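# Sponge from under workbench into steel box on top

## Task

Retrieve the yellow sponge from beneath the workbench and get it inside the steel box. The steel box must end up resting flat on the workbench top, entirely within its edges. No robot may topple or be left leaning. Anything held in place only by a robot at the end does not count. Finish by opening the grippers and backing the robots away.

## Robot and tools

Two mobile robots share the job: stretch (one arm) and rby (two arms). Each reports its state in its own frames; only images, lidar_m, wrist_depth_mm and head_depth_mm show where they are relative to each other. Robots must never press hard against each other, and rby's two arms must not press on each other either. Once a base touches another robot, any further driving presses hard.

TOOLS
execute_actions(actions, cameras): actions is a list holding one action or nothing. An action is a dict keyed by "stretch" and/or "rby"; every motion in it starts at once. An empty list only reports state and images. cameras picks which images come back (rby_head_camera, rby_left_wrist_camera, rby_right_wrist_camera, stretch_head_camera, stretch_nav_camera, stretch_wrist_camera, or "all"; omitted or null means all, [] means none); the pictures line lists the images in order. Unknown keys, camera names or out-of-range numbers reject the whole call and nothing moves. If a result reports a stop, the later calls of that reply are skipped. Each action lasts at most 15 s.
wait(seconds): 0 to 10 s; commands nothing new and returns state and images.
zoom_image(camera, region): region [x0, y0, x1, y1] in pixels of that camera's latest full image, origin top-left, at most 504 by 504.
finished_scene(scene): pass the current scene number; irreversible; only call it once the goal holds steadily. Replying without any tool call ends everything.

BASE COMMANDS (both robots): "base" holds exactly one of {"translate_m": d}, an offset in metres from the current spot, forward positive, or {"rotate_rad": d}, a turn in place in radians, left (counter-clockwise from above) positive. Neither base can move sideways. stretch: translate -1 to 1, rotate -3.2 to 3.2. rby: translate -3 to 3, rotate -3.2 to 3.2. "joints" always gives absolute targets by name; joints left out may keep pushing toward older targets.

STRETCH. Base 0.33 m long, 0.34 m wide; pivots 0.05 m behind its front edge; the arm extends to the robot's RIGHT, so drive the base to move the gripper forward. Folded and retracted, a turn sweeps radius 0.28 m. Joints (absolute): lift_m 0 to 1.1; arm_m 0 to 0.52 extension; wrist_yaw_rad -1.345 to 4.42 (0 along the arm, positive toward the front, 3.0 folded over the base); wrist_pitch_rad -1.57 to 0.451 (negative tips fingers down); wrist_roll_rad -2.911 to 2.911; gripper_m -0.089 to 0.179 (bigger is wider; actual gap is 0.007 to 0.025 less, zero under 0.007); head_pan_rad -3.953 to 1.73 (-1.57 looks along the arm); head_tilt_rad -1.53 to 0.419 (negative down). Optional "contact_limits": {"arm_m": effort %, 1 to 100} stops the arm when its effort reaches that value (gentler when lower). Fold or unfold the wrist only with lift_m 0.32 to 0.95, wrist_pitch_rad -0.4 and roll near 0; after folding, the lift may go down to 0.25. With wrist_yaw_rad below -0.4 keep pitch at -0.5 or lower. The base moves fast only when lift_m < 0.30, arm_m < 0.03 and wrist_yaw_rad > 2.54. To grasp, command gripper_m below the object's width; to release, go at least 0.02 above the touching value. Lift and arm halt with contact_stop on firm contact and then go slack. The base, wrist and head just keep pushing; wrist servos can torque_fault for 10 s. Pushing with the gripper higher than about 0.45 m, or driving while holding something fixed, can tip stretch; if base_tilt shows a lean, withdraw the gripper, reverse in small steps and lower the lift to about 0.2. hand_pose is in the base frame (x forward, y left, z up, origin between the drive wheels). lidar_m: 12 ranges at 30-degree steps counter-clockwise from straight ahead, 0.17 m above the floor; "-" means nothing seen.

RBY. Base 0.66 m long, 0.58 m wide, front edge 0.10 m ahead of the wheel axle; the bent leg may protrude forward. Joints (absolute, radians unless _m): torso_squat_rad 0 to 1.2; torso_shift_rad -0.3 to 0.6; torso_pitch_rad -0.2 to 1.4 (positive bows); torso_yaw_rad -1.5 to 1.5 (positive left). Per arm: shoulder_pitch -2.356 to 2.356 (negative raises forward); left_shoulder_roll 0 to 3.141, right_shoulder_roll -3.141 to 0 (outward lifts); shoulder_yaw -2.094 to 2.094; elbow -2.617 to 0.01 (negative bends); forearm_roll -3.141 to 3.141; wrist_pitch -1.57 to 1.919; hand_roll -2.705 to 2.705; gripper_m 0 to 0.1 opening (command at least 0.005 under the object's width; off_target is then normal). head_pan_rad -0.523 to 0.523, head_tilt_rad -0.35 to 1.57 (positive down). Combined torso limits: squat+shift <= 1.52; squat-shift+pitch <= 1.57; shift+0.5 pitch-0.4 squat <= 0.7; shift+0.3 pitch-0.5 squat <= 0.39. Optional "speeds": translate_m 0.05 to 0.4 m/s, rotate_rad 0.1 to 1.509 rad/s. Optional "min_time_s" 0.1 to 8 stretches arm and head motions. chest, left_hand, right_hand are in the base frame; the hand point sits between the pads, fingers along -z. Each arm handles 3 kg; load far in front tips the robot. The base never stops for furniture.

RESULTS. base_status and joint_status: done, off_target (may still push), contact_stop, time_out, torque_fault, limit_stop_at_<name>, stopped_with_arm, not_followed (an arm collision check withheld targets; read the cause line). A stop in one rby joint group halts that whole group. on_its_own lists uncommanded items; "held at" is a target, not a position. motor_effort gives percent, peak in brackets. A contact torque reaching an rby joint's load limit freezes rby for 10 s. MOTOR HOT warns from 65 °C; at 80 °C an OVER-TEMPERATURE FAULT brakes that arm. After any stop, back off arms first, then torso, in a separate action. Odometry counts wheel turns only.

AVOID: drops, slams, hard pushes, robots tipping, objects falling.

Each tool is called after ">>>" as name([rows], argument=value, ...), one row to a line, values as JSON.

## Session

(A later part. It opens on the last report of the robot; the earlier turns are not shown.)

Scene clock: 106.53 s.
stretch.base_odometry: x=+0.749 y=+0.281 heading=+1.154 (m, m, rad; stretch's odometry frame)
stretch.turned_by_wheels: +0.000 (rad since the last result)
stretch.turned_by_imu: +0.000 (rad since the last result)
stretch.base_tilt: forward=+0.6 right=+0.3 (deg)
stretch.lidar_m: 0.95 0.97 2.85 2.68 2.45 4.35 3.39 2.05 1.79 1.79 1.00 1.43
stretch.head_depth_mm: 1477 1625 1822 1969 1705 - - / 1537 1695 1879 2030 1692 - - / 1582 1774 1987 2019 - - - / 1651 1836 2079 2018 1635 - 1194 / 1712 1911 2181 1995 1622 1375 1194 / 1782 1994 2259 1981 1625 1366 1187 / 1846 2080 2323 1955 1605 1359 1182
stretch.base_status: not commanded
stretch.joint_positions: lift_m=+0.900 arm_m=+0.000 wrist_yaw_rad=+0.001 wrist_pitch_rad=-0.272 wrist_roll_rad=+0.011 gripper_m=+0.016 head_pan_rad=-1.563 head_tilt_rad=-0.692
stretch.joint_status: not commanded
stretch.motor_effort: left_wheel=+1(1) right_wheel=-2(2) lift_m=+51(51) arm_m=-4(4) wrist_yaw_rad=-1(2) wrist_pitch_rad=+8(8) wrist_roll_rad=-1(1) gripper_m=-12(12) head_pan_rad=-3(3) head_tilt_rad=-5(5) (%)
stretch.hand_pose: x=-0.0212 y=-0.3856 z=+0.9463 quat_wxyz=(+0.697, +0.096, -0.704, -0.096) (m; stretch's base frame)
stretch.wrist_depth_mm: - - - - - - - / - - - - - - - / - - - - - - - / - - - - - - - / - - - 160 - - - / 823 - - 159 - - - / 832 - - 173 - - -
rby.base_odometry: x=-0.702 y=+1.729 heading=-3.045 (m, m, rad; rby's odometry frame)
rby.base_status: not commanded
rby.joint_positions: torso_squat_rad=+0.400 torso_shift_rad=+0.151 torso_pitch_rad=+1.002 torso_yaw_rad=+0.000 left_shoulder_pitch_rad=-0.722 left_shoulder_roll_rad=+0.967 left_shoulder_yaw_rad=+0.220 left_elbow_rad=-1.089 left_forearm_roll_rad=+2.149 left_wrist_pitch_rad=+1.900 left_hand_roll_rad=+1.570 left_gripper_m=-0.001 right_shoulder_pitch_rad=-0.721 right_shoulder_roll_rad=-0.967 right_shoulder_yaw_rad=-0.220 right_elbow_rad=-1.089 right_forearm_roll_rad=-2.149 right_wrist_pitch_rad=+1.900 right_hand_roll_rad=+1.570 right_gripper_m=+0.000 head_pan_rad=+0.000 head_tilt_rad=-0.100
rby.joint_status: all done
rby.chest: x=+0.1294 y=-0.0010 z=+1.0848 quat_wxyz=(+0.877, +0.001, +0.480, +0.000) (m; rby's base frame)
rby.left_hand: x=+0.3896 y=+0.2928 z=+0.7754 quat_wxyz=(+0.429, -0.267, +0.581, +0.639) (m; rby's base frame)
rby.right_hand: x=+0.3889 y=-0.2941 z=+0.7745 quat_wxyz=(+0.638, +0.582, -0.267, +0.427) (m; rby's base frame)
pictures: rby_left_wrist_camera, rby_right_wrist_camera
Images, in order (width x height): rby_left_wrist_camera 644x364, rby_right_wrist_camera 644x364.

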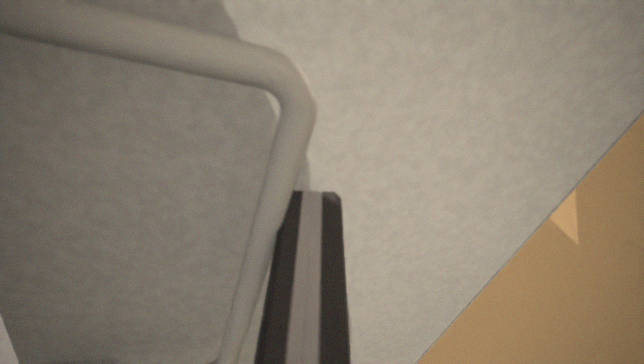

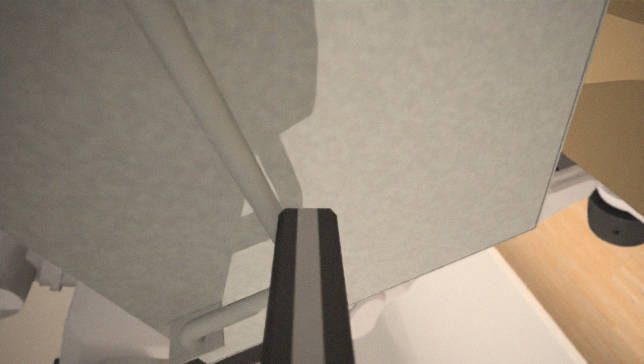

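>>> execute_actions([
  {"rby":{"joints":{"torso_pitch_rad":0.76,"head_tilt_rad":0.3}}},
], cameras=["rby_right_wrist_camera","rby_left_wrist_camera","rby_head_camera"])

>>> execute_actions([
  {"rby":{"base":{"translate_m":-0.7},"speeds":{"translate_m":0.14}}},
], cameras=["rby_head_camera","stretch_nav_camera"])

Scene clock: 108.50 s.
stretch.base_odometry: x=+0.749 y=+0.281 heading=+1.154 (m, m, rad; stretch's odometry frame)
stretch.turned_by_wheels: +0.000 (rad since the last result)
stretch.turned_by_imu: +0.000 (rad since the last result)
stretch.base_tilt: forward=+0.4 right=+0.4 (deg)
stretch.lidar_m: 0.95 0.97 2.85 2.67 2.46 4.36 3.42 2.04 1.78 1.78 1.00 1.44
stretch.head_depth_mm: 1473 1627 1810 1973 1706 - - / 1536 1688 1891 2018 1692 - - / 1593 1767 1987 2019 - - - / 1652 1842 2088 2009 1632 - 1189 / 1710 1913 2171 1989 1623 1371 1192 / 1777 1992 2255 1974 1609 1361 1186 / 1847 2080 2328 1962 1613 1360 1181
stretch.base_status: not commanded
stretch.joint_positions: lift_m=+0.900 arm_m=+0.000 wrist_yaw_rad=+0.001 wrist_pitch_rad=-0.272 wrist_roll_rad=+0.011 gripper_m=+0.016 head_pan_rad=-1.563 head_tilt_rad=-0.692
stretch.joint_status: not commanded
stretch.motor_effort: left_wheel=+1(1) right_wheel=-2(2) lift_m=+50(50) arm_m=-4(3) wrist_yaw_rad=-1(1) wrist_pitch_rad=+8(8) wrist_roll_rad=-1(1) gripper_m=-12(12) head_pan_rad=-2(3) head_tilt_rad=-5(5) (%)
stretch.hand_pose: x=-0.0212 y=-0.3856 z=+0.9463 quat_wxyz=(+0.697, +0.096, -0.704, -0.096) (m; stretch's base frame)
stretch.wrist_depth_mm: - - - - - - - / - - - - - - - / - - - - - - - / - - - - - - - / - - - 159 - - - / 826 - - 159 - - - / 819 - - 173 - - -
rby.base_odometry: x=-0.702 y=+1.729 heading=-3.045 (m, m, rad; rby's odometry frame)
rby.base_status: not commanded
rby.joint_positions: torso_squat_rad=+0.400 torso_shift_rad=+0.150 torso_pitch_rad=+0.760 torso_yaw_rad=+0.000 left_shoulder_pitch_rad=-0.724 left_shoulder_roll_rad=+0.965 left_shoulder_yaw_rad=+0.220 left_elbow_rad=-1.091 left_forearm_roll_rad=+2.151 left_wrist_pitch_rad=+1.901 left_hand_roll_rad=+1.570 left_gripper_m=+0.000 right_shoulder_pitch_rad=-0.723 right_shoulder_roll_rad=-0.965 right_shoulder_yaw_rad=-0.220 right_elbow_rad=-1.091 right_forearm_roll_rad=-2.150 right_wrist_pitch_rad=+1.901 right_hand_roll_rad=+1.570 right_gripper_m=+0.000 head_pan_rad=+0.000 head_tilt_rad=+0.300
rby.joint_status: all done
rby.chest: x=+0.0815 y=-0.0011 z=+1.1423 quat_wxyz=(+0.929, +0.001, +0.371, +0.000) (m; rby's base frame)
rby.left_hand: x=+0.4084 y=+0.2914 z=+0.9048 quat_wxyz=(+0.496, -0.343, +0.526, +0.600) (m; rby's base frame)
rby.right_hand: x=+0.4079 y=-0.2932 z=+0.9038 quat_wxyz=(+0.600, +0.527, -0.343, +0.495) (m; rby's base frame)
pictures: rby_head_camera, rby_left_wrist_camera, rby_right_wrist_camera
Images, in order (width x height): rby_head_camera 896x504, rby_left_wrist_camera 644x364, rby_right_wrist_camera 644x364.

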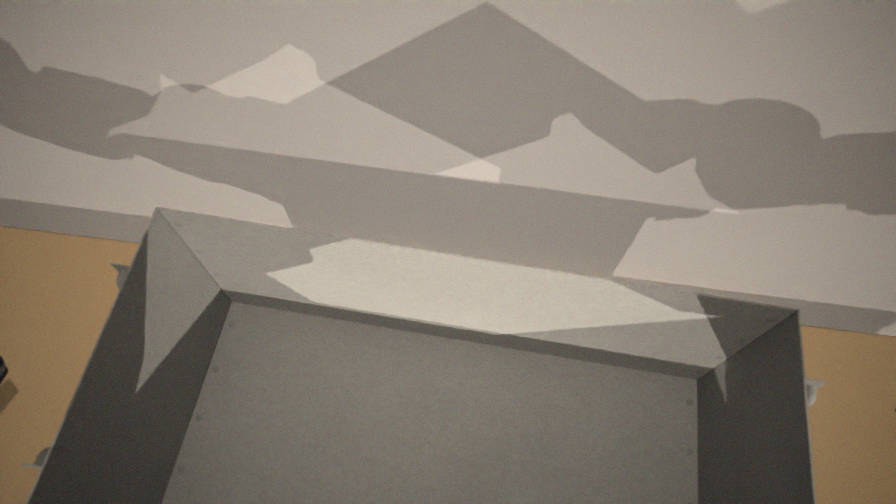

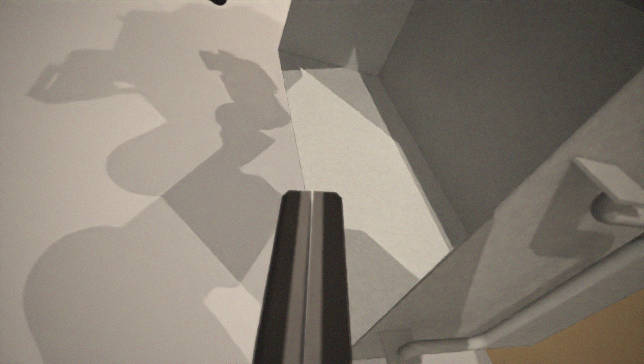

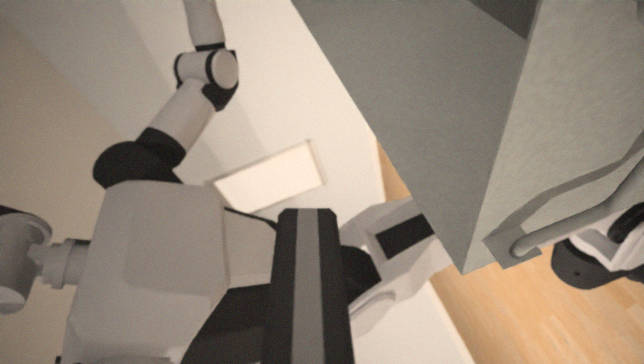

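Scene clock: 114.50 s.
stretch.base_odometry: x=+0.749 y=+0.281 heading=+1.154 (m, m, rad; stretch's odometry frame)
stretch.turned_by_wheels: +0.000 (rad since the last result)
stretch.turned_by_imu: +0.001 (rad since the last result)
stretch.base_tilt: forward=+0.8 right=+0.2 (deg)
stretch.lidar_m: 0.95 0.97 2.84 2.73 1.73 4.36 3.39 2.04 1.78 1.78 1.00 1.44
stretch.head_depth_mm: 1475 1625 1815 1972 1713 - - / 1545 1691 1891 2024 1698 - - / 1600 1771 1987 2027 - - - / 1659 1849 2072 2007 1632 - 1193 / 1716 1926 2182 1995 1623 1371 1190 / 1768 2004 2270 1973 1618 1370 1183 / 1843 2092 2337 1969 1615 1363 1181
stretch.base_status: not commanded
stretch.joint_positions: lift_m=+0.900 arm_m=+0.000 wrist_yaw_rad=+0.001 wrist_pitch_rad=-0.272 wrist_roll_rad=+0.011 gripper_m=+0.016 head_pan_rad=-1.563 head_tilt_rad=-0.692
stretch.joint_status: not commanded
stretch.motor_effort: left_wheel=+1(1) right_wheel=-2(2) lift_m=+50(50) arm_m=-4(4) wrist_yaw_rad=-1(2) wrist_pitch_rad=+8(8) wrist_roll_rad=-1(1) gripper_m=-13(13) head_pan_rad=-2(3) head_tilt_rad=-6(5) (%)
stretch.hand_pose: x=-0.0212 y=-0.3856 z=+0.9463 quat_wxyz=(+0.697, +0.096, -0.704, -0.096) (m; stretch's base frame)
stretch.wrist_depth_mm: - - - - - - - / - - - - - - - / - - - - - - - / - - - - - - - / - - - 160 - - - / 838 - - 159 - - - / 816 - - 172 - - -
rby.base_odometry: x=-0.005 y=+1.797 heading=-3.044 (m, m, rad; rby's odometry frame)
rby.base_status: done
rby.joint_positions: torso_squat_rad=+0.400 torso_shift_rad=+0.150 torso_pitch_rad=+0.760 torso_yaw_rad=+0.000 left_shoulder_pitch_rad=-0.724 left_shoulder_roll_rad=+0.965 left_shoulder_yaw_rad=+0.220 left_elbow_rad=-1.091 left_forearm_roll_rad=+2.151 left_wrist_pitch_rad=+1.901 left_hand_roll_rad=+1.570 left_gripper_m=+0.000 right_shoulder_pitch_rad=-0.723 right_shoulder_roll_rad=-0.965 right_shoulder_yaw_rad=-0.220 right_elbow_rad=-1.091 right_forearm_roll_rad=-2.150 right_wrist_pitch_rad=+1.901 right_hand_roll_rad=+1.570 right_gripper_m=+0.000 head_pan_rad=+0.000 head_tilt_rad=+0.300
rby.joint_status: not commanded
rby.chest: x=+0.0815 y=-0.0011 z=+1.1423 quat_wxyz=(+0.929, +0.001, +0.371, +0.000) (m; rby's base frame)
rby.left_hand: x=+0.4084 y=+0.2914 z=+0.9048 quat_wxyz=(+0.496, -0.343, +0.526, +0.600) (m; rby's base frame)
rby.right_hand: x=+0.4079 y=-0.2932 z=+0.9038 quat_wxyz=(+0.600, +0.527, -0.343, +0.495) (m; rby's base frame)
pictures: rby_head_camera, stretch_nav_camera (sideways: a quarter turn counterclockwise sets it upright)
Images, in order (width x height): rby_head_camera 896x504, stretch_nav_camera 672x504.

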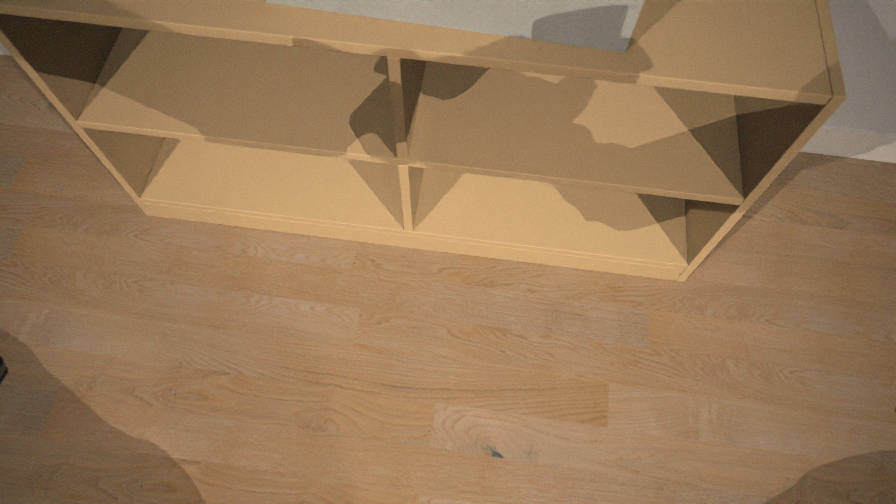

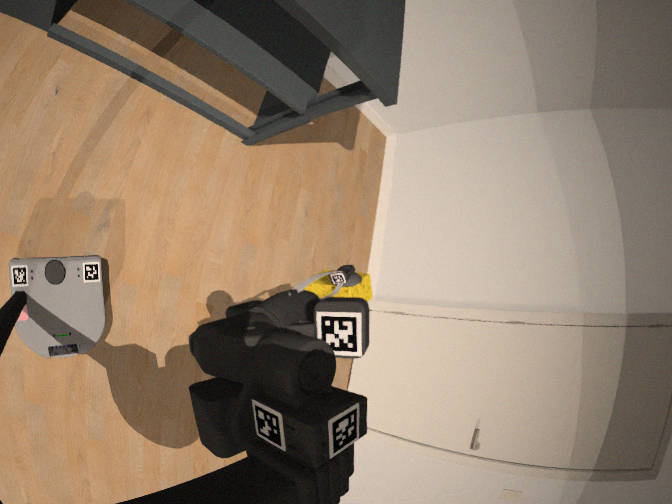

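>>> execute_actions([
  {"rby":{"base":{"rotate_rad":1.42},"joints":{"left_shoulder_roll_rad":1.12,"left_shoulder_yaw_rad":0.46,"right_shoulder_roll_rad":-1.12,"right_shoulder_yaw_rad":-0.46}}},
], cameras=[])

>>> execute_actions([
  {"rby":{"base":{"translate_m":0.165}}},
], cameras=[])

>>> execute_actions([
  {"rby":{"base":{"rotate_rad":-1.57},"joints":{"head_tilt_rad":0.0}}},
], cameras=["rby_head_camera"])

Scene clock: 119.00 s.
stretch.base_odometry: x=+0.749 y=+0.281 heading=+1.154 (m, m, rad; stretch's odometry frame)
stretch.turned_by_wheels: +0.000 (rad since the last result)
stretch.turned_by_imu: +0.001 (rad since the last result)
stretch.base_tilt: forward=+0.7 right=+0.4 (deg)
stretch.lidar_m: 0.95 0.97 2.85 2.73 1.82 4.35 3.40 2.04 1.78 1.79 1.00 1.44
stretch.head_depth_mm: 1472 1641 1820 1982 1712 - - / 1537 1702 1881 2023 1695 - - / 1590 1771 1996 2021 - - - / 1656 1846 2086 2006 1633 - 1193 / 1712 1918 2183 1980 1633 1373 1185 / 1776 1998 2268 1970 1624 1371 1187 / 1850 2090 2333 1960 1605 1364 1180
stretch.base_status: not commanded
stretch.joint_positions: lift_m=+0.900 arm_m=+0.000 wrist_yaw_rad=+0.001 wrist_pitch_rad=-0.272 wrist_roll_rad=+0.011 gripper_m=+0.016 head_pan_rad=-1.563 head_tilt_rad=-0.692
stretch.joint_status: not commanded
stretch.motor_effort: left_wheel=+1(1) right_wheel=-2(2) lift_m=+51(50) arm_m=-4(3) wrist_yaw_rad=-1(1) wrist_pitch_rad=+8(8) wrist_roll_rad=-1(1) gripper_m=-12(13) head_pan_rad=-3(3) head_tilt_rad=-5(5) (%)
stretch.hand_pose: x=-0.0212 y=-0.3856 z=+0.9463 quat_wxyz=(+0.697, +0.096, -0.704, -0.096) (m; stretch's base frame)
stretch.wrist_depth_mm: - - - - - - - / - - - - - - - / - - - - - - - / - - - - - - - / - - - 160 - - - / 818 - - 159 - - - / 819 - - 172 - - -
rby.base_odometry: x=-0.005 y=+1.797 heading=-1.624 (m, m, rad; rby's odometry frame)
rby.base_status: done
rby.joint_positions: torso_squat_rad=+0.400 torso_shift_rad=+0.150 torso_pitch_rad=+0.760 torso_yaw_rad=+0.000 left_shoulder_pitch_rad=-0.724 left_shoulder_roll_rad=+1.120 left_shoulder_yaw_rad=+0.460 left_elbow_rad=-1.091 left_forearm_roll_rad=+2.151 left_wrist_pitch_rad=+1.901 left_hand_roll_rad=+1.570 left_gripper_m=+0.000 right_shoulder_pitch_rad=-0.723 right_shoulder_roll_rad=-1.120 right_shoulder_yaw_rad=-0.460 right_elbow_rad=-1.091 right_forearm_roll_rad=-2.150 right_wrist_pitch_rad=+1.901 right_hand_roll_rad=+1.570 right_gripper_m=+0.000 head_pan_rad=+0.000 head_tilt_rad=+0.300
rby.joint_status: all done
rby.chest: x=+0.0815 y=-0.0011 z=+1.1423 quat_wxyz=(+0.929, +0.001, +0.371, +0.000) (m; rby's base frame)
rby.left_hand: x=+0.4530 y=+0.3595 z=+0.9844 quat_wxyz=(+0.532, -0.413, +0.408, +0.617) (m; rby's base frame)
rby.right_hand: x=+0.4524 y=-0.3614 z=+0.9828 quat_wxyz=(+0.617, +0.409, -0.413, +0.530) (m; rby's base frame)
pictures: none
No camera images: the call's "cameras" was empty. Leave "cameras" out to get every camera's image.

Scene clock: 120.57 s.
stretch.base_odometry: x=+0.749 y=+0.281 heading=+1.154 (m, m, rad; stretch's odometry frame)
stretch.turned_by_wheels: +0.000 (rad since the last result)
stretch.turned_by_imu: +0.000 (rad since the last result)
stretch.base_tilt: forward=+0.7 right=+0.2 (deg)
stretch.lidar_m: 0.94 0.97 2.85 2.73 2.13 4.34 3.39 2.04 1.79 1.79 1.00 1.44
stretch.head_depth_mm: 1474 1622 1824 1990 1706 - - / 1534 1696 1891 2026 1698 - - / 1598 1766 1999 2029 - - - / 1652 1840 2080 2024 1635 - 1192 / 1704 1921 2182 1985 1635 1373 1193 / 1776 2003 2271 1977 1616 1364 1187 / 1850 2087 2318 1966 1609 1366 1182
stretch.base_status: not commanded
stretch.joint_positions: lift_m=+0.900 arm_m=+0.000 wrist_yaw_rad=+0.001 wrist_pitch_rad=-0.272 wrist_roll_rad=+0.011 gripper_m=+0.016 head_pan_rad=-1.563 head_tilt_rad=-0.692
stretch.joint_status: not commanded
stretch.motor_effort: left_wheel=+1(1) right_wheel=-2(2) lift_m=+50(50) arm_m=-4(3) wrist_yaw_rad=-1(1) wrist_pitch_rad=+8(8) wrist_roll_rad=-1(1) gripper_m=-13(12) head_pan_rad=-2(2) head_tilt_rad=-6(6) (%)
stretch.hand_pose: x=-0.0212 y=-0.3856 z=+0.9463 quat_wxyz=(+0.697, +0.096, -0.704, -0.096) (m; stretch's base frame)
stretch.wrist_depth_mm: - - - - - - - / - - - - - - - / - - - - - - - / - - - - - - - / - - - 158 - - - / 828 - - 159 - - - / 811 - - 173 - - -
rby.base_odometry: x=-0.014 y=+1.632 heading=-1.624 (m, m, rad; rby's odometry frame)
rby.base_status: done
rby.joint_positions: torso_squat_rad=+0.400 torso_shift_rad=+0.150 torso_pitch_rad=+0.760 torso_yaw_rad=+0.000 left_shoulder_pitch_rad=-0.724 left_shoulder_roll_rad=+1.120 left_shoulder_yaw_rad=+0.460 left_elbow_rad=-1.091 left_forearm_roll_rad=+2.151 left_wrist_pitch_rad=+1.901 left_hand_roll_rad=+1.570 left_gripper_m=+0.000 right_shoulder_pitch_rad=-0.723 right_shoulder_roll_rad=-1.120 right_shoulder_yaw_rad=-0.460 right_elbow_rad=-1.091 right_forearm_roll_rad=-2.150 right_wrist_pitch_rad=+1.901 right_hand_roll_rad=+1.570 right_gripper_m=+0.000 head_pan_rad=+0.000 head_tilt_rad=+0.300
rby.joint_status: not commanded
rby.chest: x=+0.0816 y=-0.0011 z=+1.1422 quat_wxyz=(+0.929, +0.001, +0.371, +0.000) (m; rby's base frame)
rby.left_hand: x=+0.4531 y=+0.3595 z=+0.9843 quat_wxyz=(+0.532, -0.413, +0.408, +0.617) (m; rby's base frame)
rby.right_hand: x=+0.4524 y=-0.3614 z=+0.9827 quat_wxyz=(+0.617, +0.410, -0.413, +0.530) (m; rby's base frame)
pictures: none
No camera images: the call's "cameras" was empty. Leave "cameras" out to get every camera's image.

Scene clock: 124.43 s.
stretch.base_odometry: x=+0.749 y=+0.281 heading=+1.154 (m, m, rad; stretch's odometry frame)
stretch.turned_by_wheels: +0.000 (rad since the last result)
stretch.turned_by_imu: +0.001 (rad since the last result)
stretch.base_tilt: forward=+0.6 right=+0.2 (deg)
stretch.lidar_m: 0.95 0.97 2.85 2.73 1.93 2.08 3.38 2.04 1.78 1.79 1.00 1.44
stretch.head_depth_mm: 1467 1628 1810 1979 1712 - - / 1541 1702 1896 2026 1698 - - / 1592 1771 1998 2019 - - - / 1643 1844 2073 1997 1633 - 1192 / 1708 1910 2180 1988 1628 1382 1187 / 1773 1991 2265 1999 1612 1369 1186 / 1849 2087 2345 1961 1613 1354 1180
stretch.base_status: not commanded
stretch.joint_positions: lift_m=+0.900 arm_m=+0.000 wrist_yaw_rad=+0.001 wrist_pitch_rad=-0.272 wrist_roll_rad=+0.011 gripper_m=+0.016 head_pan_rad=-1.563 head_tilt_rad=-0.692
stretch.joint_status: not commanded
stretch.motor_effort: left_wheel=+1(1) right_wheel=-2(1) lift_m=+50(50) arm_m=-4(4) wrist_yaw_rad=-1(2) wrist_pitch_rad=+8(7) wrist_roll_rad=-1(1) gripper_m=-13(13) head_pan_rad=-3(3) head_tilt_rad=-5(5) (%)
stretch.hand_pose: x=-0.0212 y=-0.3856 z=+0.9463 quat_wxyz=(+0.697, +0.096, -0.704, -0.096) (m; stretch's base frame)
stretch.wrist_depth_mm: - - - - - - - / - - - - - - - / - - - - - - - / - - - - - - - / - - - 160 - - - / 826 - - 159 - - - / 807 - - 173 - - -
rby.base_odometry: x=-0.014 y=+1.632 heading=+3.090 (m, m, rad; rby's odometry frame)
rby.base_status: done
rby.joint_positions: torso_squat_rad=+0.400 torso_shift_rad=+0.150 torso_pitch_rad=+0.760 torso_yaw_rad=+0.000 left_shoulder_pitch_rad=-0.724 left_shoulder_roll_rad=+1.120 left_shoulder_yaw_rad=+0.460 left_elbow_rad=-1.091 left_forearm_roll_rad=+2.151 left_wrist_pitch_rad=+1.901 left_hand_roll_rad=+1.570 left_gripper_m=+0.000 right_shoulder_pitch_rad=-0.723 right_shoulder_roll_rad=-1.120 right_shoulder_yaw_rad=-0.460 right_elbow_rad=-1.091 right_forearm_roll_rad=-2.150 right_wrist_pitch_rad=+1.901 right_hand_roll_rad=+1.570 right_gripper_m=+0.000 head_pan_rad=+0.000 head_tilt_rad=+0.000
rby.joint_status: all done
rby.chest: x=+0.0816 y=-0.0011 z=+1.1422 quat_wxyz=(+0.929, +0.001, +0.371, +0.000) (m; rby's base frame)
rby.left_hand: x=+0.4531 y=+0.3594 z=+0.9843 quat_wxyz=(+0.532, -0.413, +0.408, +0.617) (m; rby's base frame)
rby.right_hand: x=+0.4524 y=-0.3614 z=+0.9827 quat_wxyz=(+0.617, +0.410, -0.413, +0.530) (m; rby's base frame)
pictures: rby_head_camera
Images, in order (width x height): rby_head_camera 896x504.

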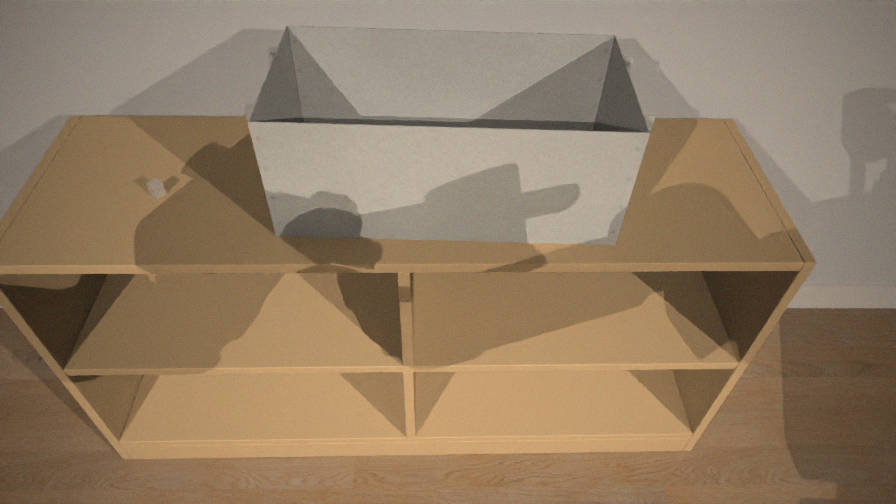

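>>> execute_actions([
  {"rby":{"base":{"translate_m":0.71},"speeds":{"translate_m":0.2},"joints":{"torso_pitch_rad":1.2,"head_tilt_rad":0.3}}},
], cameras=["rby_right_wrist_camera","rby_left_wrist_camera","rby_head_camera"])

>>> execute_actions([
  {"rby":{"joints":{"left_shoulder_roll_rad":1.04,"left_shoulder_yaw_rad":0.35,"right_shoulder_roll_rad":-1.04,"right_shoulder_yaw_rad":-0.35,"torso_pitch_rad":1.13},"min_time_s":1.5}},
], cameras=[])

>>> execute_actions([
  {"rby":{"joints":{"left_shoulder_roll_rad":0.94,"left_shoulder_yaw_rad":0.17,"right_shoulder_roll_rad":-0.94,"right_shoulder_yaw_rad":-0.17},"min_time_s":2}},
], cameras=["rby_right_wrist_camera","rby_left_wrist_camera"])

Scene clock: 130.07 s.
stretch.base_odometry: x=+0.749 y=+0.281 heading=+1.154 (m, m, rad; stretch's odometry frame)
stretch.turned_by_wheels: +0.000 (rad since the last result)
stretch.turned_by_imu: +0.001 (rad since the last result)
stretch.base_tilt: forward=+0.7 right=+0.3 (deg)
stretch.lidar_m: 0.95 0.97 2.85 2.73 2.61 4.36 3.41 2.04 1.79 1.78 1.00 1.44
stretch.head_depth_mm: 1478 1619 1814 1963 1704 - - / 1540 1685 1895 2022 1694 - - / 1596 1773 1991 2033 - - - / 1659 1845 2079 2015 1635 - 1188 / 1714 1911 2192 1997 1626 1364 1191 / 1771 2001 2263 1980 1617 1372 1190 / 1845 2104 2326 1972 1616 1370 1183
stretch.base_status: not commanded
stretch.joint_positions: lift_m=+0.900 arm_m=+0.000 wrist_yaw_rad=+0.001 wrist_pitch_rad=-0.272 wrist_roll_rad=+0.011 gripper_m=+0.016 head_pan_rad=-1.563 head_tilt_rad=-0.692
stretch.joint_status: not commanded
stretch.motor_effort: left_wheel=+1(1) right_wheel=-2(2) lift_m=+50(50) arm_m=-3(4) wrist_yaw_rad=-1(2) wrist_pitch_rad=+8(8) wrist_roll_rad=-1(1) gripper_m=-12(13) head_pan_rad=-3(2) head_tilt_rad=-6(6) (%)
stretch.hand_pose: x=-0.0212 y=-0.3856 z=+0.9463 quat_wxyz=(+0.697, +0.096, -0.704, -0.096) (m; stretch's base frame)
stretch.wrist_depth_mm: - - - - - - - / - - - - - - - / - - - - - - - / - - - - - - - / - - - 160 - - - / 860 - - 159 - - - / 833 - - 173 - - -
rby.base_odometry: x=-0.723 y=+1.669 heading=+3.089 (m, m, rad; rby's odometry frame)
rby.base_status: done
rby.joint_positions: torso_squat_rad=+0.400 torso_shift_rad=+0.150 torso_pitch_rad=+1.200 torso_yaw_rad=+0.000 left_shoulder_pitch_rad=-0.724 left_shoulder_roll_rad=+1.120 left_shoulder_yaw_rad=+0.460 left_elbow_rad=-1.091 left_forearm_roll_rad=+2.151 left_wrist_pitch_rad=+1.901 left_hand_roll_rad=+1.570 left_gripper_m=+0.000 right_shoulder_pitch_rad=-0.723 right_shoulder_roll_rad=-1.120 right_shoulder_yaw_rad=-0.460 right_elbow_rad=-1.091 right_forearm_roll_rad=-2.150 right_wrist_pitch_rad=+1.901 right_hand_roll_rad=+1.570 right_gripper_m=+0.000 head_pan_rad=+0.000 head_tilt_rad=+0.300
rby.joint_status: all done
rby.chest: x=+0.1568 y=-0.0010 z=+1.0301 quat_wxyz=(+0.825, +0.001, +0.565, +0.000) (m; rby's base frame)
rby.left_hand: x=+0.4254 y=+0.3597 z=+0.7290 quat_wxyz=(+0.430, -0.268, +0.514, +0.692) (m; rby's base frame)
rby.right_hand: x=+0.4245 y=-0.3611 z=+0.7278 quat_wxyz=(+0.692, +0.515, -0.268, +0.428) (m; rby's base frame)
pictures: rby_head_camera, rby_left_wrist_camera, rby_right_wrist_camera
Images, in order (width x height): rby_head_camera 896x504, rby_left_wrist_camera 644x364, rby_right_wrist_camera 644x364.

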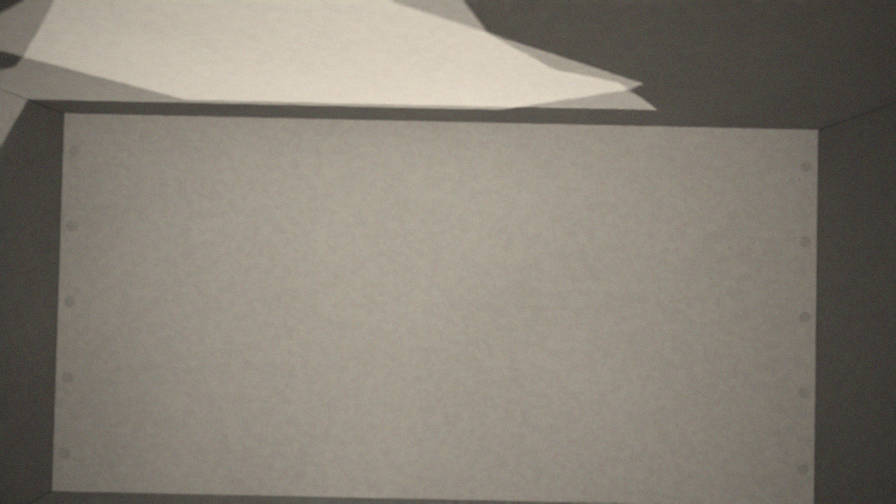

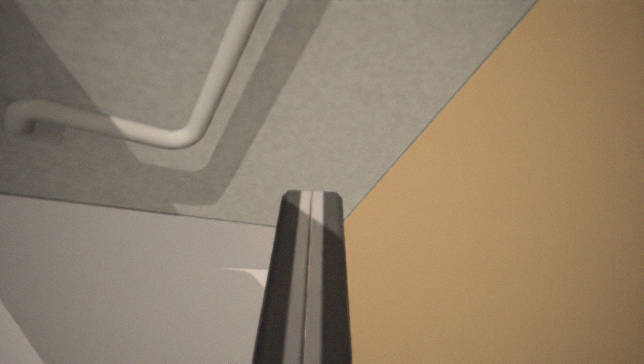

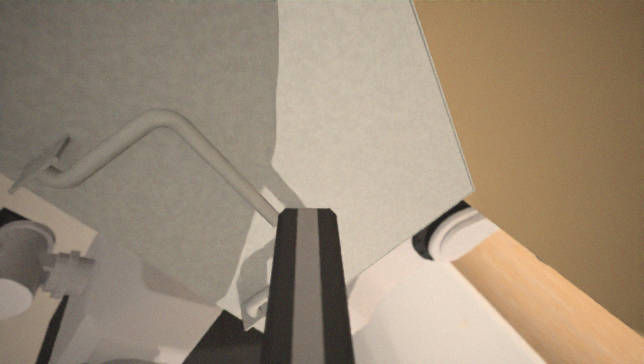

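Scene clock: 131.87 s.
stretch.base_odometry: x=+0.749 y=+0.281 heading=+1.154 (m, m, rad; stretch's odometry frame)
stretch.turned_by_wheels: +0.000 (rad since the last result)
stretch.turned_by_imu: +0.000 (rad since the last result)
stretch.base_tilt: forward=+0.5 right=+0.4 (deg)
stretch.lidar_m: 0.95 0.97 2.85 2.73 2.61 4.34 3.38 2.04 1.79 1.79 1.00 1.44
stretch.head_depth_mm: 1474 1630 1820 1980 1700 - - / 1542 1688 1894 2024 1698 - - / 1584 1776 1993 2020 - - - / 1656 1839 2082 2014 1631 - 1189 / 1714 1919 2187 1988 1620 1376 1189 / 1769 2007 2275 1973 1619 1369 1183 / 1843 2093 2314 1970 1606 1364 1184
stretch.base_status: not commanded
stretch.joint_positions: lift_m=+0.900 arm_m=+0.000 wrist_yaw_rad=+0.001 wrist_pitch_rad=-0.272 wrist_roll_rad=+0.011 gripper_m=+0.016 head_pan_rad=-1.563 head_tilt_rad=-0.692
stretch.joint_status: not commanded
stretch.motor_effort: left_wheel=+1(1) right_wheel=-2(2) lift_m=+51(50) arm_m=-4(4) wrist_yaw_rad=+0(2) wrist_pitch_rad=+8(8) wrist_roll_rad=-1(1) gripper_m=-13(13) head_pan_rad=-3(3) head_tilt_rad=-5(5) (%)
stretch.hand_pose: x=-0.0212 y=-0.3856 z=+0.9463 quat_wxyz=(+0.697, +0.096, -0.704, -0.096) (m; stretch's base frame)
stretch.wrist_depth_mm: - - - - - - - / - - - - - - - / - - - - - - - / - - - - - - - / - - - 160 - - - / 844 - - 159 - - - / 817 - - 172 - - -
rby.base_odometry: x=-0.723 y=+1.669 heading=+3.089 (m, m, rad; rby's odometry frame)
rby.base_status: not commanded
rby.joint_positions: torso_squat_rad=+0.400 torso_shift_rad=+0.150 torso_pitch_rad=+1.130 torso_yaw_rad=+0.000 left_shoulder_pitch_rad=-0.724 left_shoulder_roll_rad=+1.040 left_shoulder_yaw_rad=+0.350 left_elbow_rad=-1.091 left_forearm_roll_rad=+2.151 left_wrist_pitch_rad=+1.901 left_hand_roll_rad=+1.570 left_gripper_m=+0.000 right_shoulder_pitch_rad=-0.723 right_shoulder_roll_rad=-1.040 right_shoulder_yaw_rad=-0.350 right_elbow_rad=-1.091 right_forearm_roll_rad=-2.150 right_wrist_pitch_rad=+1.901 right_hand_roll_rad=+1.570 right_gripper_m=+0.000 head_pan_rad=+0.000 head_tilt_rad=+0.300
rby.joint_status: all done
rby.chest: x=+0.1482 y=-0.0010 z=+1.0500 quat_wxyz=(+0.845, +0.001, +0.535, +0.000) (m; rby's base frame)
rby.left_hand: x=+0.4052 y=+0.3283 z=+0.7373 quat_wxyz=(+0.418, -0.265, +0.552, +0.671) (m; rby's base frame)
rby.right_hand: x=+0.4044 y=-0.3297 z=+0.7362 quat_wxyz=(+0.671, +0.553, -0.264, +0.417) (m; rby's base frame)
pictures: none
No camera images: the call's "cameras" was empty. Leave "cameras" out to get every camera's image.

Scene clock: 134.20 s.
stretch.base_odometry: x=+0.749 y=+0.281 heading=+1.154 (m, m, rad; stretch's odometry frame)
stretch.turned_by_wheels: +0.000 (rad since the last result)
stretch.turned_by_imu: +0.000 (rad since the last result)
stretch.base_tilt: forward=+0.7 right=+0.3 (deg)
stretch.lidar_m: 0.95 0.97 2.85 2.73 2.61 4.35 3.39 2.04 1.78 1.78 1.00 1.44
stretch.head_depth_mm: 1478 1630 1818 1977 1709 - - / 1543 1694 1884 2011 1700 - - / 1593 1772 1992 2024 - - - / 1656 1855 2086 2014 1633 - 1195 / 1718 1929 2179 1986 1631 1373 1188 / 1770 2008 2263 1983 1620 1370 1184 / 1840 2082 2327 1980 1612 1366 1182
stretch.base_status: not commanded
stretch.joint_positions: lift_m=+0.900 arm_m=+0.000 wrist_yaw_rad=+0.001 wrist_pitch_rad=-0.272 wrist_roll_rad=+0.011 gripper_m=+0.016 head_pan_rad=-1.563 head_tilt_rad=-0.692
stretch.joint_status: not commanded
stretch.motor_effort: left_wheel=+1(1) right_wheel=-2(2) lift_m=+51(50) arm_m=-4(3) wrist_yaw_rad=-2(2) wrist_pitch_rad=+8(8) wrist_roll_rad=-1(2) gripper_m=-13(12) head_pan_rad=-3(3) head_tilt_rad=-6(5) (%)
stretch.hand_pose: x=-0.0212 y=-0.3856 z=+0.9463 quat_wxyz=(+0.697, +0.096, -0.704, -0.096) (m; stretch's base frame)
stretch.wrist_depth_mm: - - - - - - - / - - - - - - - / - - - - - - - / - - - - - - - / - - - 160 - - - / 849 - - 159 - - - / 810 - - 172 - - -
rby.base_odometry: x=-0.723 y=+1.669 heading=+3.089 (m, m, rad; rby's odometry frame)
rby.base_status: not commanded
rby.joint_positions: torso_squat_rad=+0.400 torso_shift_rad=+0.150 torso_pitch_rad=+1.129 torso_yaw_rad=+0.000 left_shoulder_pitch_rad=-0.721 left_shoulder_roll_rad=+0.964 left_shoulder_yaw_rad=+0.186 left_elbow_rad=-1.085 left_forearm_roll_rad=+2.151 left_wrist_pitch_rad=+1.902 left_hand_roll_rad=+1.570 left_gripper_m=+0.000 right_shoulder_pitch_rad=-0.722 right_shoulder_roll_rad=-0.945 right_shoulder_yaw_rad=-0.173 right_elbow_rad=-1.089 right_forearm_roll_rad=-2.150 right_wrist_pitch_rad=+1.902 right_hand_roll_rad=+1.570 right_gripper_m=+0.000 head_pan_rad=+0.000 head_tilt_rad=+0.300
rby.joint_status: left_shoulder_roll_rad contact_stop (moved -0.077 of -0.100); left_shoulder_yaw_rad contact_stop (moved -0.165 of -0.180); the others done
rby.chest: x=+0.1479 y=-0.0010 z=+1.0503 quat_wxyz=(+0.845, +0.001, +0.535, +0.000) (m; rby's base frame)
rby.left_hand: x=+0.3573 y=+0.2880 z=+0.7060 quat_wxyz=(+0.387, -0.211, +0.618, +0.652) (m; rby's base frame)
rby.right_hand: x=+0.3524 y=-0.2818 z=+0.7029 quat_wxyz=(+0.646, +0.627, -0.211, +0.382) (m; rby's base frame)
pictures: rby_left_wrist_camera, rby_right_wrist_camera
Images, in order (width x height): rby_left_wrist_camera 644x364, rby_right_wrist_camera 644x364.

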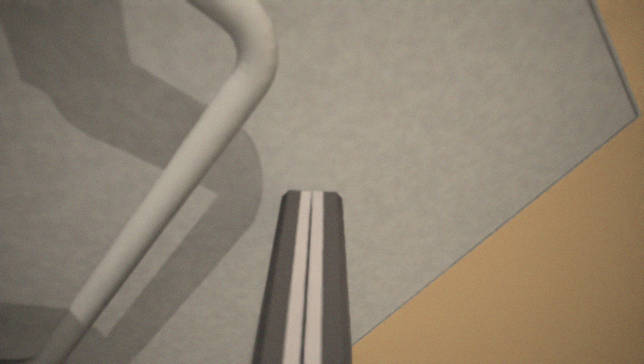

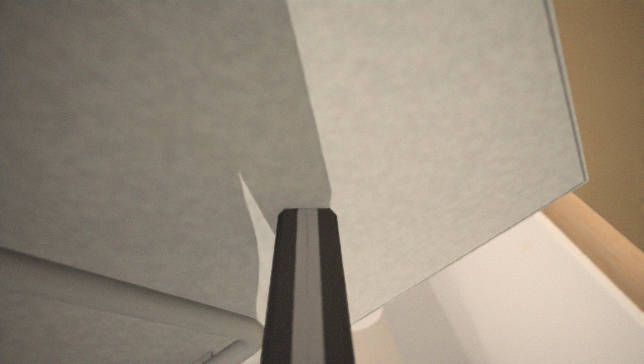

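>>> execute_actions([
  {"rby":{"joints":{"left_shoulder_roll_rad":0.985,"left_shoulder_yaw_rad":0.24,"right_shoulder_roll_rad":-0.97,"right_shoulder_yaw_rad":-0.23,"left_elbow_rad":-1.091,"right_elbow_rad":-1.091,"left_shoulder_pitch_rad":-0.724,"right_shoulder_pitch_rad":-0.724}}},
], cameras=[])

>>> execute_actions([
  {"rby":{"joints":{"torso_shift_rad":0.24}}},
], cameras=["rby_right_wrist_camera","rby_left_wrist_camera"])

Scene clock: 135.70 s.
stretch.base_odometry: x=+0.749 y=+0.281 heading=+1.154 (m, m, rad; stretch's odometry frame)
stretch.turned_by_wheels: +0.000 (rad since the last result)
stretch.turned_by_imu: +0.000 (rad since the last result)
stretch.base_tilt: forward=+0.7 right=+0.3 (deg)
stretch.lidar_m: 0.95 0.97 2.85 2.73 2.61 4.35 3.38 2.05 1.78 1.78 1.00 1.44
stretch.head_depth_mm: 1477 1628 1804 1985 1702 - - / 1531 1695 1897 2037 1696 - - / 1594 1772 1994 2027 - - - / 1652 1854 2083 2001 1632 - 1189 / 1711 1921 2183 1991 1623 1375 1189 / 1787 2003 2271 1973 1619 1371 1179 / 1855 2088 2363 1964 1603 1364 1179
stretch.base_status: not commanded
stretch.joint_positions: lift_m=+0.900 arm_m=+0.000 wrist_yaw_rad=+0.001 wrist_pitch_rad=-0.272 wrist_roll_rad=+0.011 gripper_m=+0.016 head_pan_rad=-1.563 head_tilt_rad=-0.692
stretch.joint_status: not commanded
stretch.motor_effort: left_wheel=+1(1) right_wheel=-1(2) lift_m=+50(50) arm_m=-3(3) wrist_yaw_rad=+0(1) wrist_pitch_rad=+8(8) wrist_roll_rad=-1(2) gripper_m=-12(12) head_pan_rad=-3(3) head_tilt_rad=-5(6) (%)
stretch.hand_pose: x=-0.0212 y=-0.3856 z=+0.9463 quat_wxyz=(+0.697, +0.096, -0.704, -0.096) (m; stretch's base frame)
stretch.wrist_depth_mm: - - - - - - - / - - - - - - - / - - - - - - - / - - - - - - - / - - - 160 - - - / 831 - - 159 - - - / 814 - - 173 - - -
rby.base_odometry: x=-0.723 y=+1.669 heading=+3.089 (m, m, rad; rby's odometry frame)
rby.base_status: not commanded
rby.joint_positions: torso_squat_rad=+0.400 torso_shift_rad=+0.150 torso_pitch_rad=+1.130 torso_yaw_rad=+0.000 left_shoulder_pitch_rad=-0.724 left_shoulder_roll_rad=+0.985 left_shoulder_yaw_rad=+0.240 left_elbow_rad=-1.091 left_forearm_roll_rad=+2.151 left_wrist_pitch_rad=+1.902 left_hand_roll_rad=+1.570 left_gripper_m=+0.000 right_shoulder_pitch_rad=-0.724 right_shoulder_roll_rad=-0.970 right_shoulder_yaw_rad=-0.230 right_elbow_rad=-1.091 right_forearm_roll_rad=-2.150 right_wrist_pitch_rad=+1.901 right_hand_roll_rad=+1.570 right_gripper_m=+0.000 head_pan_rad=+0.000 head_tilt_rad=+0.300
rby.joint_status: all done
rby.chest: x=+0.1482 y=-0.0010 z=+1.0500 quat_wxyz=(+0.845, +0.001, +0.535, +0.000) (m; rby's base frame)
rby.left_hand: x=+0.3739 y=+0.2997 z=+0.7152 quat_wxyz=(+0.398, -0.230, +0.598, +0.657) (m; rby's base frame)
rby.right_hand: x=+0.3695 y=-0.2956 z=+0.7114 quat_wxyz=(+0.654, +0.605, -0.230, +0.392) (m; rby's base frame)
pictures: none
No camera images: the call's "cameras" was empty. Leave "cameras" out to get every camera's image.

Scene clock: 137.10 s.
stretch.base_odometry: x=+0.749 y=+0.281 heading=+1.154 (m, m, rad; stretch's odometry frame)
stretch.turned_by_wheels: +0.000 (rad since the last result)
stretch.turned_by_imu: +0.000 (rad since the last result)
stretch.base_tilt: forward=+0.6 right=+0.4 (deg)
stretch.lidar_m: 0.95 0.98 2.85 2.73 2.61 4.34 3.39 2.05 1.78 1.78 1.00 1.44
stretch.head_depth_mm: 1474 1633 1818 1979 1711 - - / 1546 1696 1897 2012 1688 - - / 1593 1773 1995 2019 - - - / 1638 1849 2084 2003 1636 - 1195 / 1708 1912 2181 1989 1625 1377 1192 / 1782 2008 2267 1981 1621 1368 1183 / 1846 2083 2331 1970 1611 1360 1182
stretch.base_status: not commanded
stretch.joint_positions: lift_m=+0.900 arm_m=+0.000 wrist_yaw_rad=+0.001 wrist_pitch_rad=-0.272 wrist_roll_rad=+0.011 gripper_m=+0.016 head_pan_rad=-1.563 head_tilt_rad=-0.692
stretch.joint_status: not commanded
stretch.motor_effort: left_wheel=+1(1) right_wheel=-2(2) lift_m=+50(50) arm_m=-4(4) wrist_yaw_rad=-1(1) wrist_pitch_rad=+8(8) wrist_roll_rad=-1(1) gripper_m=-13(12) head_pan_rad=-2(2) head_tilt_rad=-5(5) (%)
stretch.hand_pose: x=-0.0212 y=-0.3856 z=+0.9463 quat_wxyz=(+0.697, +0.096, -0.704, -0.096) (m; stretch's base frame)
stretch.wrist_depth_mm: - - - - - - - / - - - - - - - / - - - - - - - / - - - - - - - / - - - 160 - - - / 814 - - 159 - - - / 836 - - 173 - - -
rby.base_odometry: x=-0.723 y=+1.669 heading=+3.089 (m, m, rad; rby's odometry frame)
rby.base_status: not commanded
rby.joint_positions: torso_squat_rad=+0.400 torso_shift_rad=+0.240 torso_pitch_rad=+1.130 torso_yaw_rad=+0.000 left_shoulder_pitch_rad=-0.724 left_shoulder_roll_rad=+0.985 left_shoulder_yaw_rad=+0.240 left_elbow_rad=-1.091 left_forearm_roll_rad=+2.151 left_wrist_pitch_rad=+1.902 left_hand_roll_rad=+1.570 left_gripper_m=+0.000 right_shoulder_pitch_rad=-0.724 right_shoulder_roll_rad=-0.970 right_shoulder_yaw_rad=-0.230 right_elbow_rad=-1.091 right_forearm_roll_rad=-2.150 right_wrist_pitch_rad=+1.901 right_hand_roll_rad=+1.570 right_gripper_m=+0.000 head_pan_rad=+0.000 head_tilt_rad=+0.300
rby.joint_status: all done
rby.chest: x=+0.2052 y=-0.0010 z=+1.0387 quat_wxyz=(+0.845, +0.001, +0.535, +0.000) (m; rby's base frame)
rby.left_hand: x=+0.4308 y=+0.2997 z=+0.7039 quat_wxyz=(+0.398, -0.230, +0.598, +0.657) (m; rby's base frame)
rby.right_hand: x=+0.4264 y=-0.2955 z=+0.7000 quat_wxyz=(+0.654, +0.605, -0.230, +0.392) (m; rby's base frame)
pictures: rby_left_wrist_camera, rby_right_wrist_camera
Images, in order (width x height): rby_left_wrist_camera 644x364, rby_right_wrist_camera 644x364.

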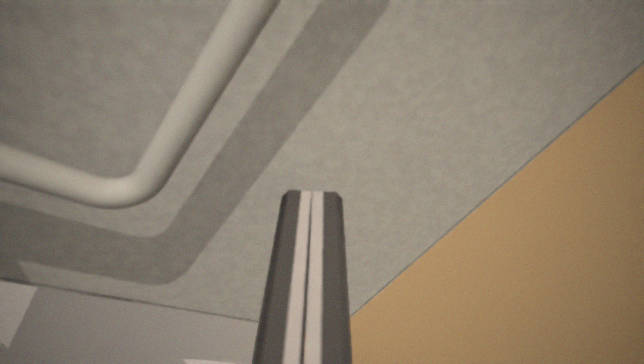

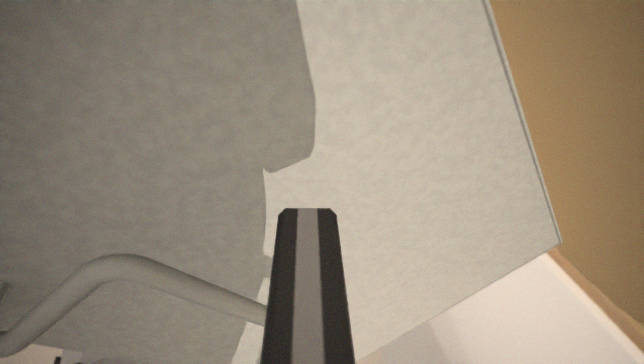

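>>> execute_actions([
  {"rby":{"joints":{"left_shoulder_roll_rad":0.968,"left_shoulder_yaw_rad":0.195,"right_shoulder_roll_rad":-0.948,"right_shoulder_yaw_rad":-0.18},"min_time_s":1.5}},
], cameras=[])

>>> execute_actions([
  {"rby":{"joints":{"torso_pitch_rad":0.97}}},
], cameras=["rby_right_wrist_camera","rby_left_wrist_camera"])

Scene clock: 139.30 s.
stretch.base_odometry: x=+0.749 y=+0.281 heading=+1.154 (m, m, rad; stretch's odometry frame)
stretch.turned_by_wheels: +0.000 (rad since the last result)
stretch.turned_by_imu: +0.000 (rad since the last result)
stretch.base_tilt: forward=+0.7 right=+0.3 (deg)
stretch.lidar_m: 0.95 0.97 2.85 2.73 2.61 4.34 3.39 2.04 1.78 1.79 1.01 1.44
stretch.head_depth_mm: 1472 1630 1808 1968 1710 - - / 1541 1698 1899 2030 1701 - - / 1592 1764 1986 2017 - - - / 1654 1849 2080 1995 1636 - 1195 / 1709 1913 2167 1995 1623 1372 1188 / 1767 1993 2257 1973 1616 1369 1187 / 1840 2091 2333 1962 1612 1362 1181
stretch.base_status: not commanded
stretch.joint_positions: lift_m=+0.900 arm_m=+0.000 wrist_yaw_rad=+0.001 wrist_pitch_rad=-0.272 wrist_roll_rad=+0.011 gripper_m=+0.016 head_pan_rad=-1.563 head_tilt_rad=-0.692
stretch.joint_status: not commanded
stretch.motor_effort: left_wheel=+1(1) right_wheel=-2(2) lift_m=+51(50) arm_m=-4(3) wrist_yaw_rad=+0(2) wrist_pitch_rad=+8(8) wrist_roll_rad=-1(2) gripper_m=-12(11) head_pan_rad=-2(3) head_tilt_rad=-6(5) (%)
stretch.hand_pose: x=-0.0212 y=-0.3856 z=+0.9463 quat_wxyz=(+0.697, +0.096, -0.704, -0.096) (m; stretch's base frame)
stretch.wrist_depth_mm: - - - - - - - / - - - - - - - / - - - - - - - / - - - - - - - / - - - 160 - - - / 856 - - 159 - - - / 826 - - 173 - - -
rby.base_odometry: x=-0.723 y=+1.669 heading=+3.089 (m, m, rad; rby's odometry frame)
rby.base_status: not commanded
rby.joint_positions: torso_squat_rad=+0.400 torso_shift_rad=+0.240 torso_pitch_rad=+1.130 torso_yaw_rad=+0.000 left_shoulder_pitch_rad=-0.724 left_shoulder_roll_rad=+0.969 left_shoulder_yaw_rad=+0.196 left_elbow_rad=-1.091 left_forearm_roll_rad=+2.151 left_wrist_pitch_rad=+1.902 left_hand_roll_rad=+1.570 left_gripper_m=+0.000 right_shoulder_pitch_rad=-0.724 right_shoulder_roll_rad=-0.948 right_shoulder_yaw_rad=-0.180 right_elbow_rad=-1.091 right_forearm_roll_rad=-2.150 right_wrist_pitch_rad=+1.901 right_hand_roll_rad=+1.570 right_gripper_m=+0.000 head_pan_rad=+0.000 head_tilt_rad=+0.300
rby.joint_status: all done
rby.chest: x=+0.2052 y=-0.0009 z=+1.0387 quat_wxyz=(+0.845, +0.001, +0.535, +0.000) (m; rby's base frame)
rby.left_hand: x=+0.4186 y=+0.2897 z=+0.6970 quat_wxyz=(+0.392, -0.215, +0.613, +0.651) (m; rby's base frame)
rby.right_hand: x=+0.4123 y=-0.2827 z=+0.6924 quat_wxyz=(+0.646, +0.624, -0.214, +0.384) (m; rby's base frame)
pictures: none
No camera images: the call's "cameras" was empty. Leave "cameras" out to get every camera's image.

Scene clock: 140.60 s.
stretch.base_odometry: x=+0.749 y=+0.281 heading=+1.154 (m, m, rad; stretch's odometry frame)
stretch.turned_by_wheels: +0.000 (rad since the last result)
stretch.turned_by_imu: +0.000 (rad since the last result)
stretch.base_tilt: forward=+0.5 right=+0.5 (deg)
stretch.lidar_m: 0.94 0.97 2.85 2.72 2.61 4.34 3.39 2.04 1.79 1.79 1.00 1.44
stretch.head_depth_mm: 1470 1629 1807 1971 1703 - - / 1544 1690 1889 2017 1695 - - / 1593 1766 1987 2011 - - - / 1656 1841 2076 2006 1631 - 1194 / 1705 1912 2180 1998 1621 1375 1187 / 1779 1997 2264 1977 1625 1365 1186 / 1846 2076 2330 1972 1608 1363 1175
stretch.base_status: not commanded
stretch.joint_positions: lift_m=+0.900 arm_m=+0.000 wrist_yaw_rad=+0.001 wrist_pitch_rad=-0.272 wrist_roll_rad=+0.011 gripper_m=+0.016 head_pan_rad=-1.563 head_tilt_rad=-0.692
stretch.joint_status: not commanded
stretch.motor_effort: left_wheel=+1(1) right_wheel=-2(2) lift_m=+50(50) arm_m=-3(3) wrist_yaw_rad=-2(1) wrist_pitch_rad=+8(8) wrist_roll_rad=-1(2) gripper_m=-12(12) head_pan_rad=-3(3) head_tilt_rad=-5(5) (%)
stretch.hand_pose: x=-0.0212 y=-0.3856 z=+0.9463 quat_wxyz=(+0.697, +0.096, -0.704, -0.096) (m; stretch's base frame)
stretch.wrist_depth_mm: - - - - - - - / - - - - - - - / - - - - - - - / - - - - - - - / - - - 160 - - - / 828 - - 158 - - - / 815 - - 173 - - -
rby.base_odometry: x=-0.723 y=+1.669 heading=+3.089 (m, m, rad; rby's odometry frame)
rby.base_status: not commanded
rby.joint_positions: torso_squat_rad=+0.400 torso_shift_rad=+0.241 torso_pitch_rad=+0.971 torso_yaw_rad=+0.000 left_shoulder_pitch_rad=-0.723 left_shoulder_roll_rad=+0.968 left_shoulder_yaw_rad=+0.195 left_elbow_rad=-1.090 left_forearm_roll_rad=+2.150 left_wrist_pitch_rad=+1.901 left_hand_roll_rad=+1.570 left_gripper_m=-0.001 right_shoulder_pitch_rad=-0.723 right_shoulder_roll_rad=-0.948 right_shoulder_yaw_rad=-0.180 right_elbow_rad=-1.090 right_forearm_roll_rad=-2.149 right_wrist_pitch_rad=+1.900 right_hand_roll_rad=+1.570 right_gripper_m=+0.000 head_pan_rad=+0.000 head_tilt_rad=+0.300
rby.joint_status: all done
rby.chest: x=+0.1811 y=-0.0010 z=+1.0812 quat_wxyz=(+0.884, +0.001, +0.467, +0.000) (m; rby's base frame)
rby.left_hand: x=+0.4454 y=+0.2892 z=+0.7769 quat_wxyz=(+0.439, -0.266, +0.581, +0.632) (m; rby's base frame)
rby.right_hand: x=+0.4399 y=-0.2829 z=+0.7712 quat_wxyz=(+0.628, +0.592, -0.264, +0.431) (m; rby's base frame)
pictures: rby_left_wrist_camera, rby_right_wrist_camera
Images, in order (width x height): rby_left_wrist_camera 644x364, rby_right_wrist_camera 644x364.

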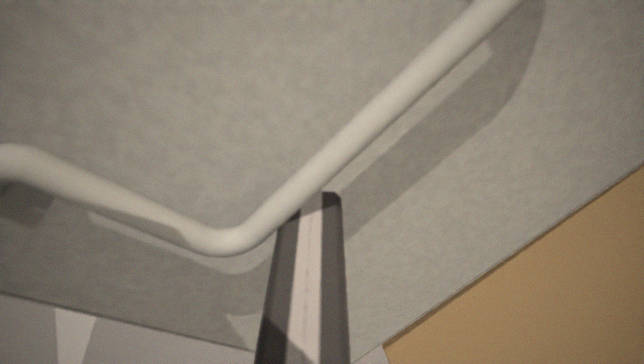

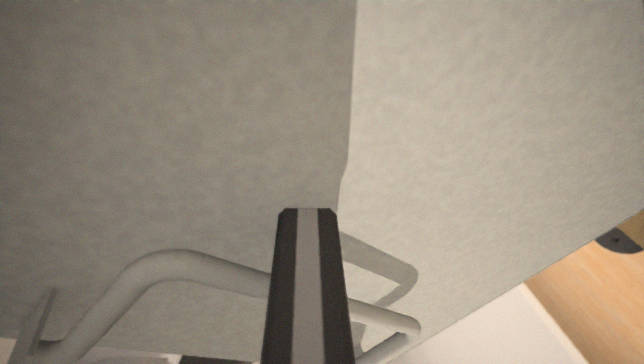

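>>> execute_actions([
  {"rby":{"joints":{"left_shoulder_roll_rad":0.945,"left_shoulder_yaw_rad":0.15},"min_time_s":1.5}},
], cameras=["rby_right_wrist_camera","rby_left_wrist_camera"])

>>> execute_actions([
  {"rby":{"joints":{"torso_pitch_rad":0.86}}},
], cameras=["rby_right_wrist_camera","rby_left_wrist_camera","rby_head_camera"])

Scene clock: 143.00 s.
stretch.base_odometry: x=+0.749 y=+0.281 heading=+1.154 (m, m, rad; stretch's odometry frame)
stretch.turned_by_wheels: +0.000 (rad since the last result)
stretch.turned_by_imu: +0.000 (rad since the last result)
stretch.base_tilt: forward=+0.5 right=+0.3 (deg)
stretch.lidar_m: 0.95 0.97 2.85 2.73 2.61 4.35 3.40 2.04 1.79 1.79 1.00 1.44
stretch.head_depth_mm: 1478 1621 1814 1988 1706 - - / 1532 1685 1887 2027 1700 - - / 1591 1768 2002 2031 - - - / 1652 1841 2072 2009 1630 - 1189 / 1705 1913 2177 1998 1622 1376 1190 / 1776 2000 2270 1983 1619 1367 1185 / 1846 2094 2331 1974 1609 1360 1183
stretch.base_status: not commanded
stretch.joint_positions: lift_m=+0.900 arm_m=+0.000 wrist_yaw_rad=+0.001 wrist_pitch_rad=-0.272 wrist_roll_rad=+0.011 gripper_m=+0.016 head_pan_rad=-1.563 head_tilt_rad=-0.692
stretch.joint_status: not commanded
stretch.motor_effort: left_wheel=+1(1) right_wheel=-1(2) lift_m=+50(50) arm_m=-4(4) wrist_yaw_rad=-2(1) wrist_pitch_rad=+8(8) wrist_roll_rad=-1(1) gripper_m=-13(12) head_pan_rad=-3(2) head_tilt_rad=-5(5) (%)
stretch.hand_pose: x=-0.0212 y=-0.3856 z=+0.9463 quat_wxyz=(+0.697, +0.096, -0.704, -0.096) (m; stretch's base frame)
stretch.wrist_depth_mm: - - - - - - - / - - - - - - - / - - - - - - - / - - - - - - - / - - - 158 - - - / 827 - - 158 - - - / 814 - - 172 - - -
rby.base_odometry: x=-0.723 y=+1.669 heading=+3.090 (m, m, rad; rby's odometry frame)
rby.base_status: not commanded
rby.joint_positions: torso_squat_rad=+0.400 torso_shift_rad=+0.241 torso_pitch_rad=+0.972 torso_yaw_rad=+0.000 left_shoulder_pitch_rad=-0.716 left_shoulder_roll_rad=+0.964 left_shoulder_yaw_rad=+0.158 left_elbow_rad=-1.081 left_forearm_roll_rad=+2.146 left_wrist_pitch_rad=+1.901 left_hand_roll_rad=+1.570 left_gripper_m=-0.001 right_shoulder_pitch_rad=-0.721 right_shoulder_roll_rad=-0.950 right_shoulder_yaw_rad=-0.181 right_elbow_rad=-1.089 right_forearm_roll_rad=-2.148 right_wrist_pitch_rad=+1.900 right_hand_roll_rad=+1.570 right_gripper_m=+0.000 head_pan_rad=+0.000 head_tilt_rad=+0.300
rby.joint_status: left_shoulder_roll_rad contact_stop (moved -0.004 of -0.023); the others done
rby.chest: x=+0.1812 y=-0.0011 z=+1.0812 quat_wxyz=(+0.884, +0.001, +0.467, +0.000) (m; rby's base frame)
rby.left_hand: x=+0.4340 y=+0.2860 z=+0.7679 quat_wxyz=(+0.432, -0.247, +0.591, +0.635) (m; rby's base frame)
rby.right_hand: x=+0.4396 y=-0.2843 z=+0.7711 quat_wxyz=(+0.629, +0.591, -0.263, +0.431) (m; rby's base frame)
pictures: rby_left_wrist_camera, rby_right_wrist_camera
Images, in order (width x height): rby_left_wrist_camera 644x364, rby_right_wrist_camera 644x364.

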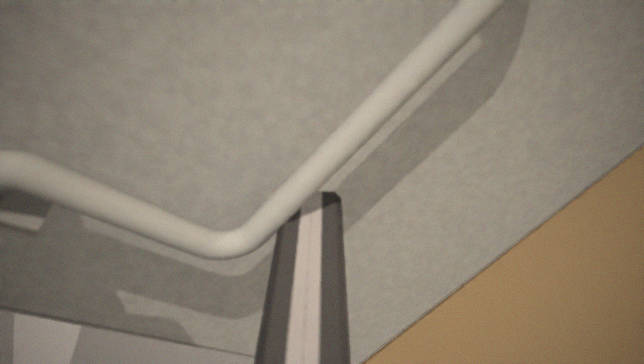

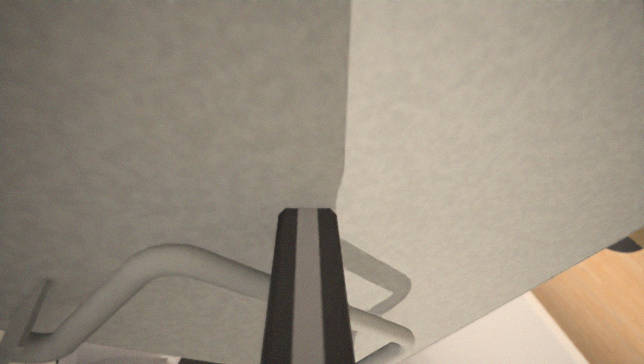

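not run: a stop came earlier in this reply.


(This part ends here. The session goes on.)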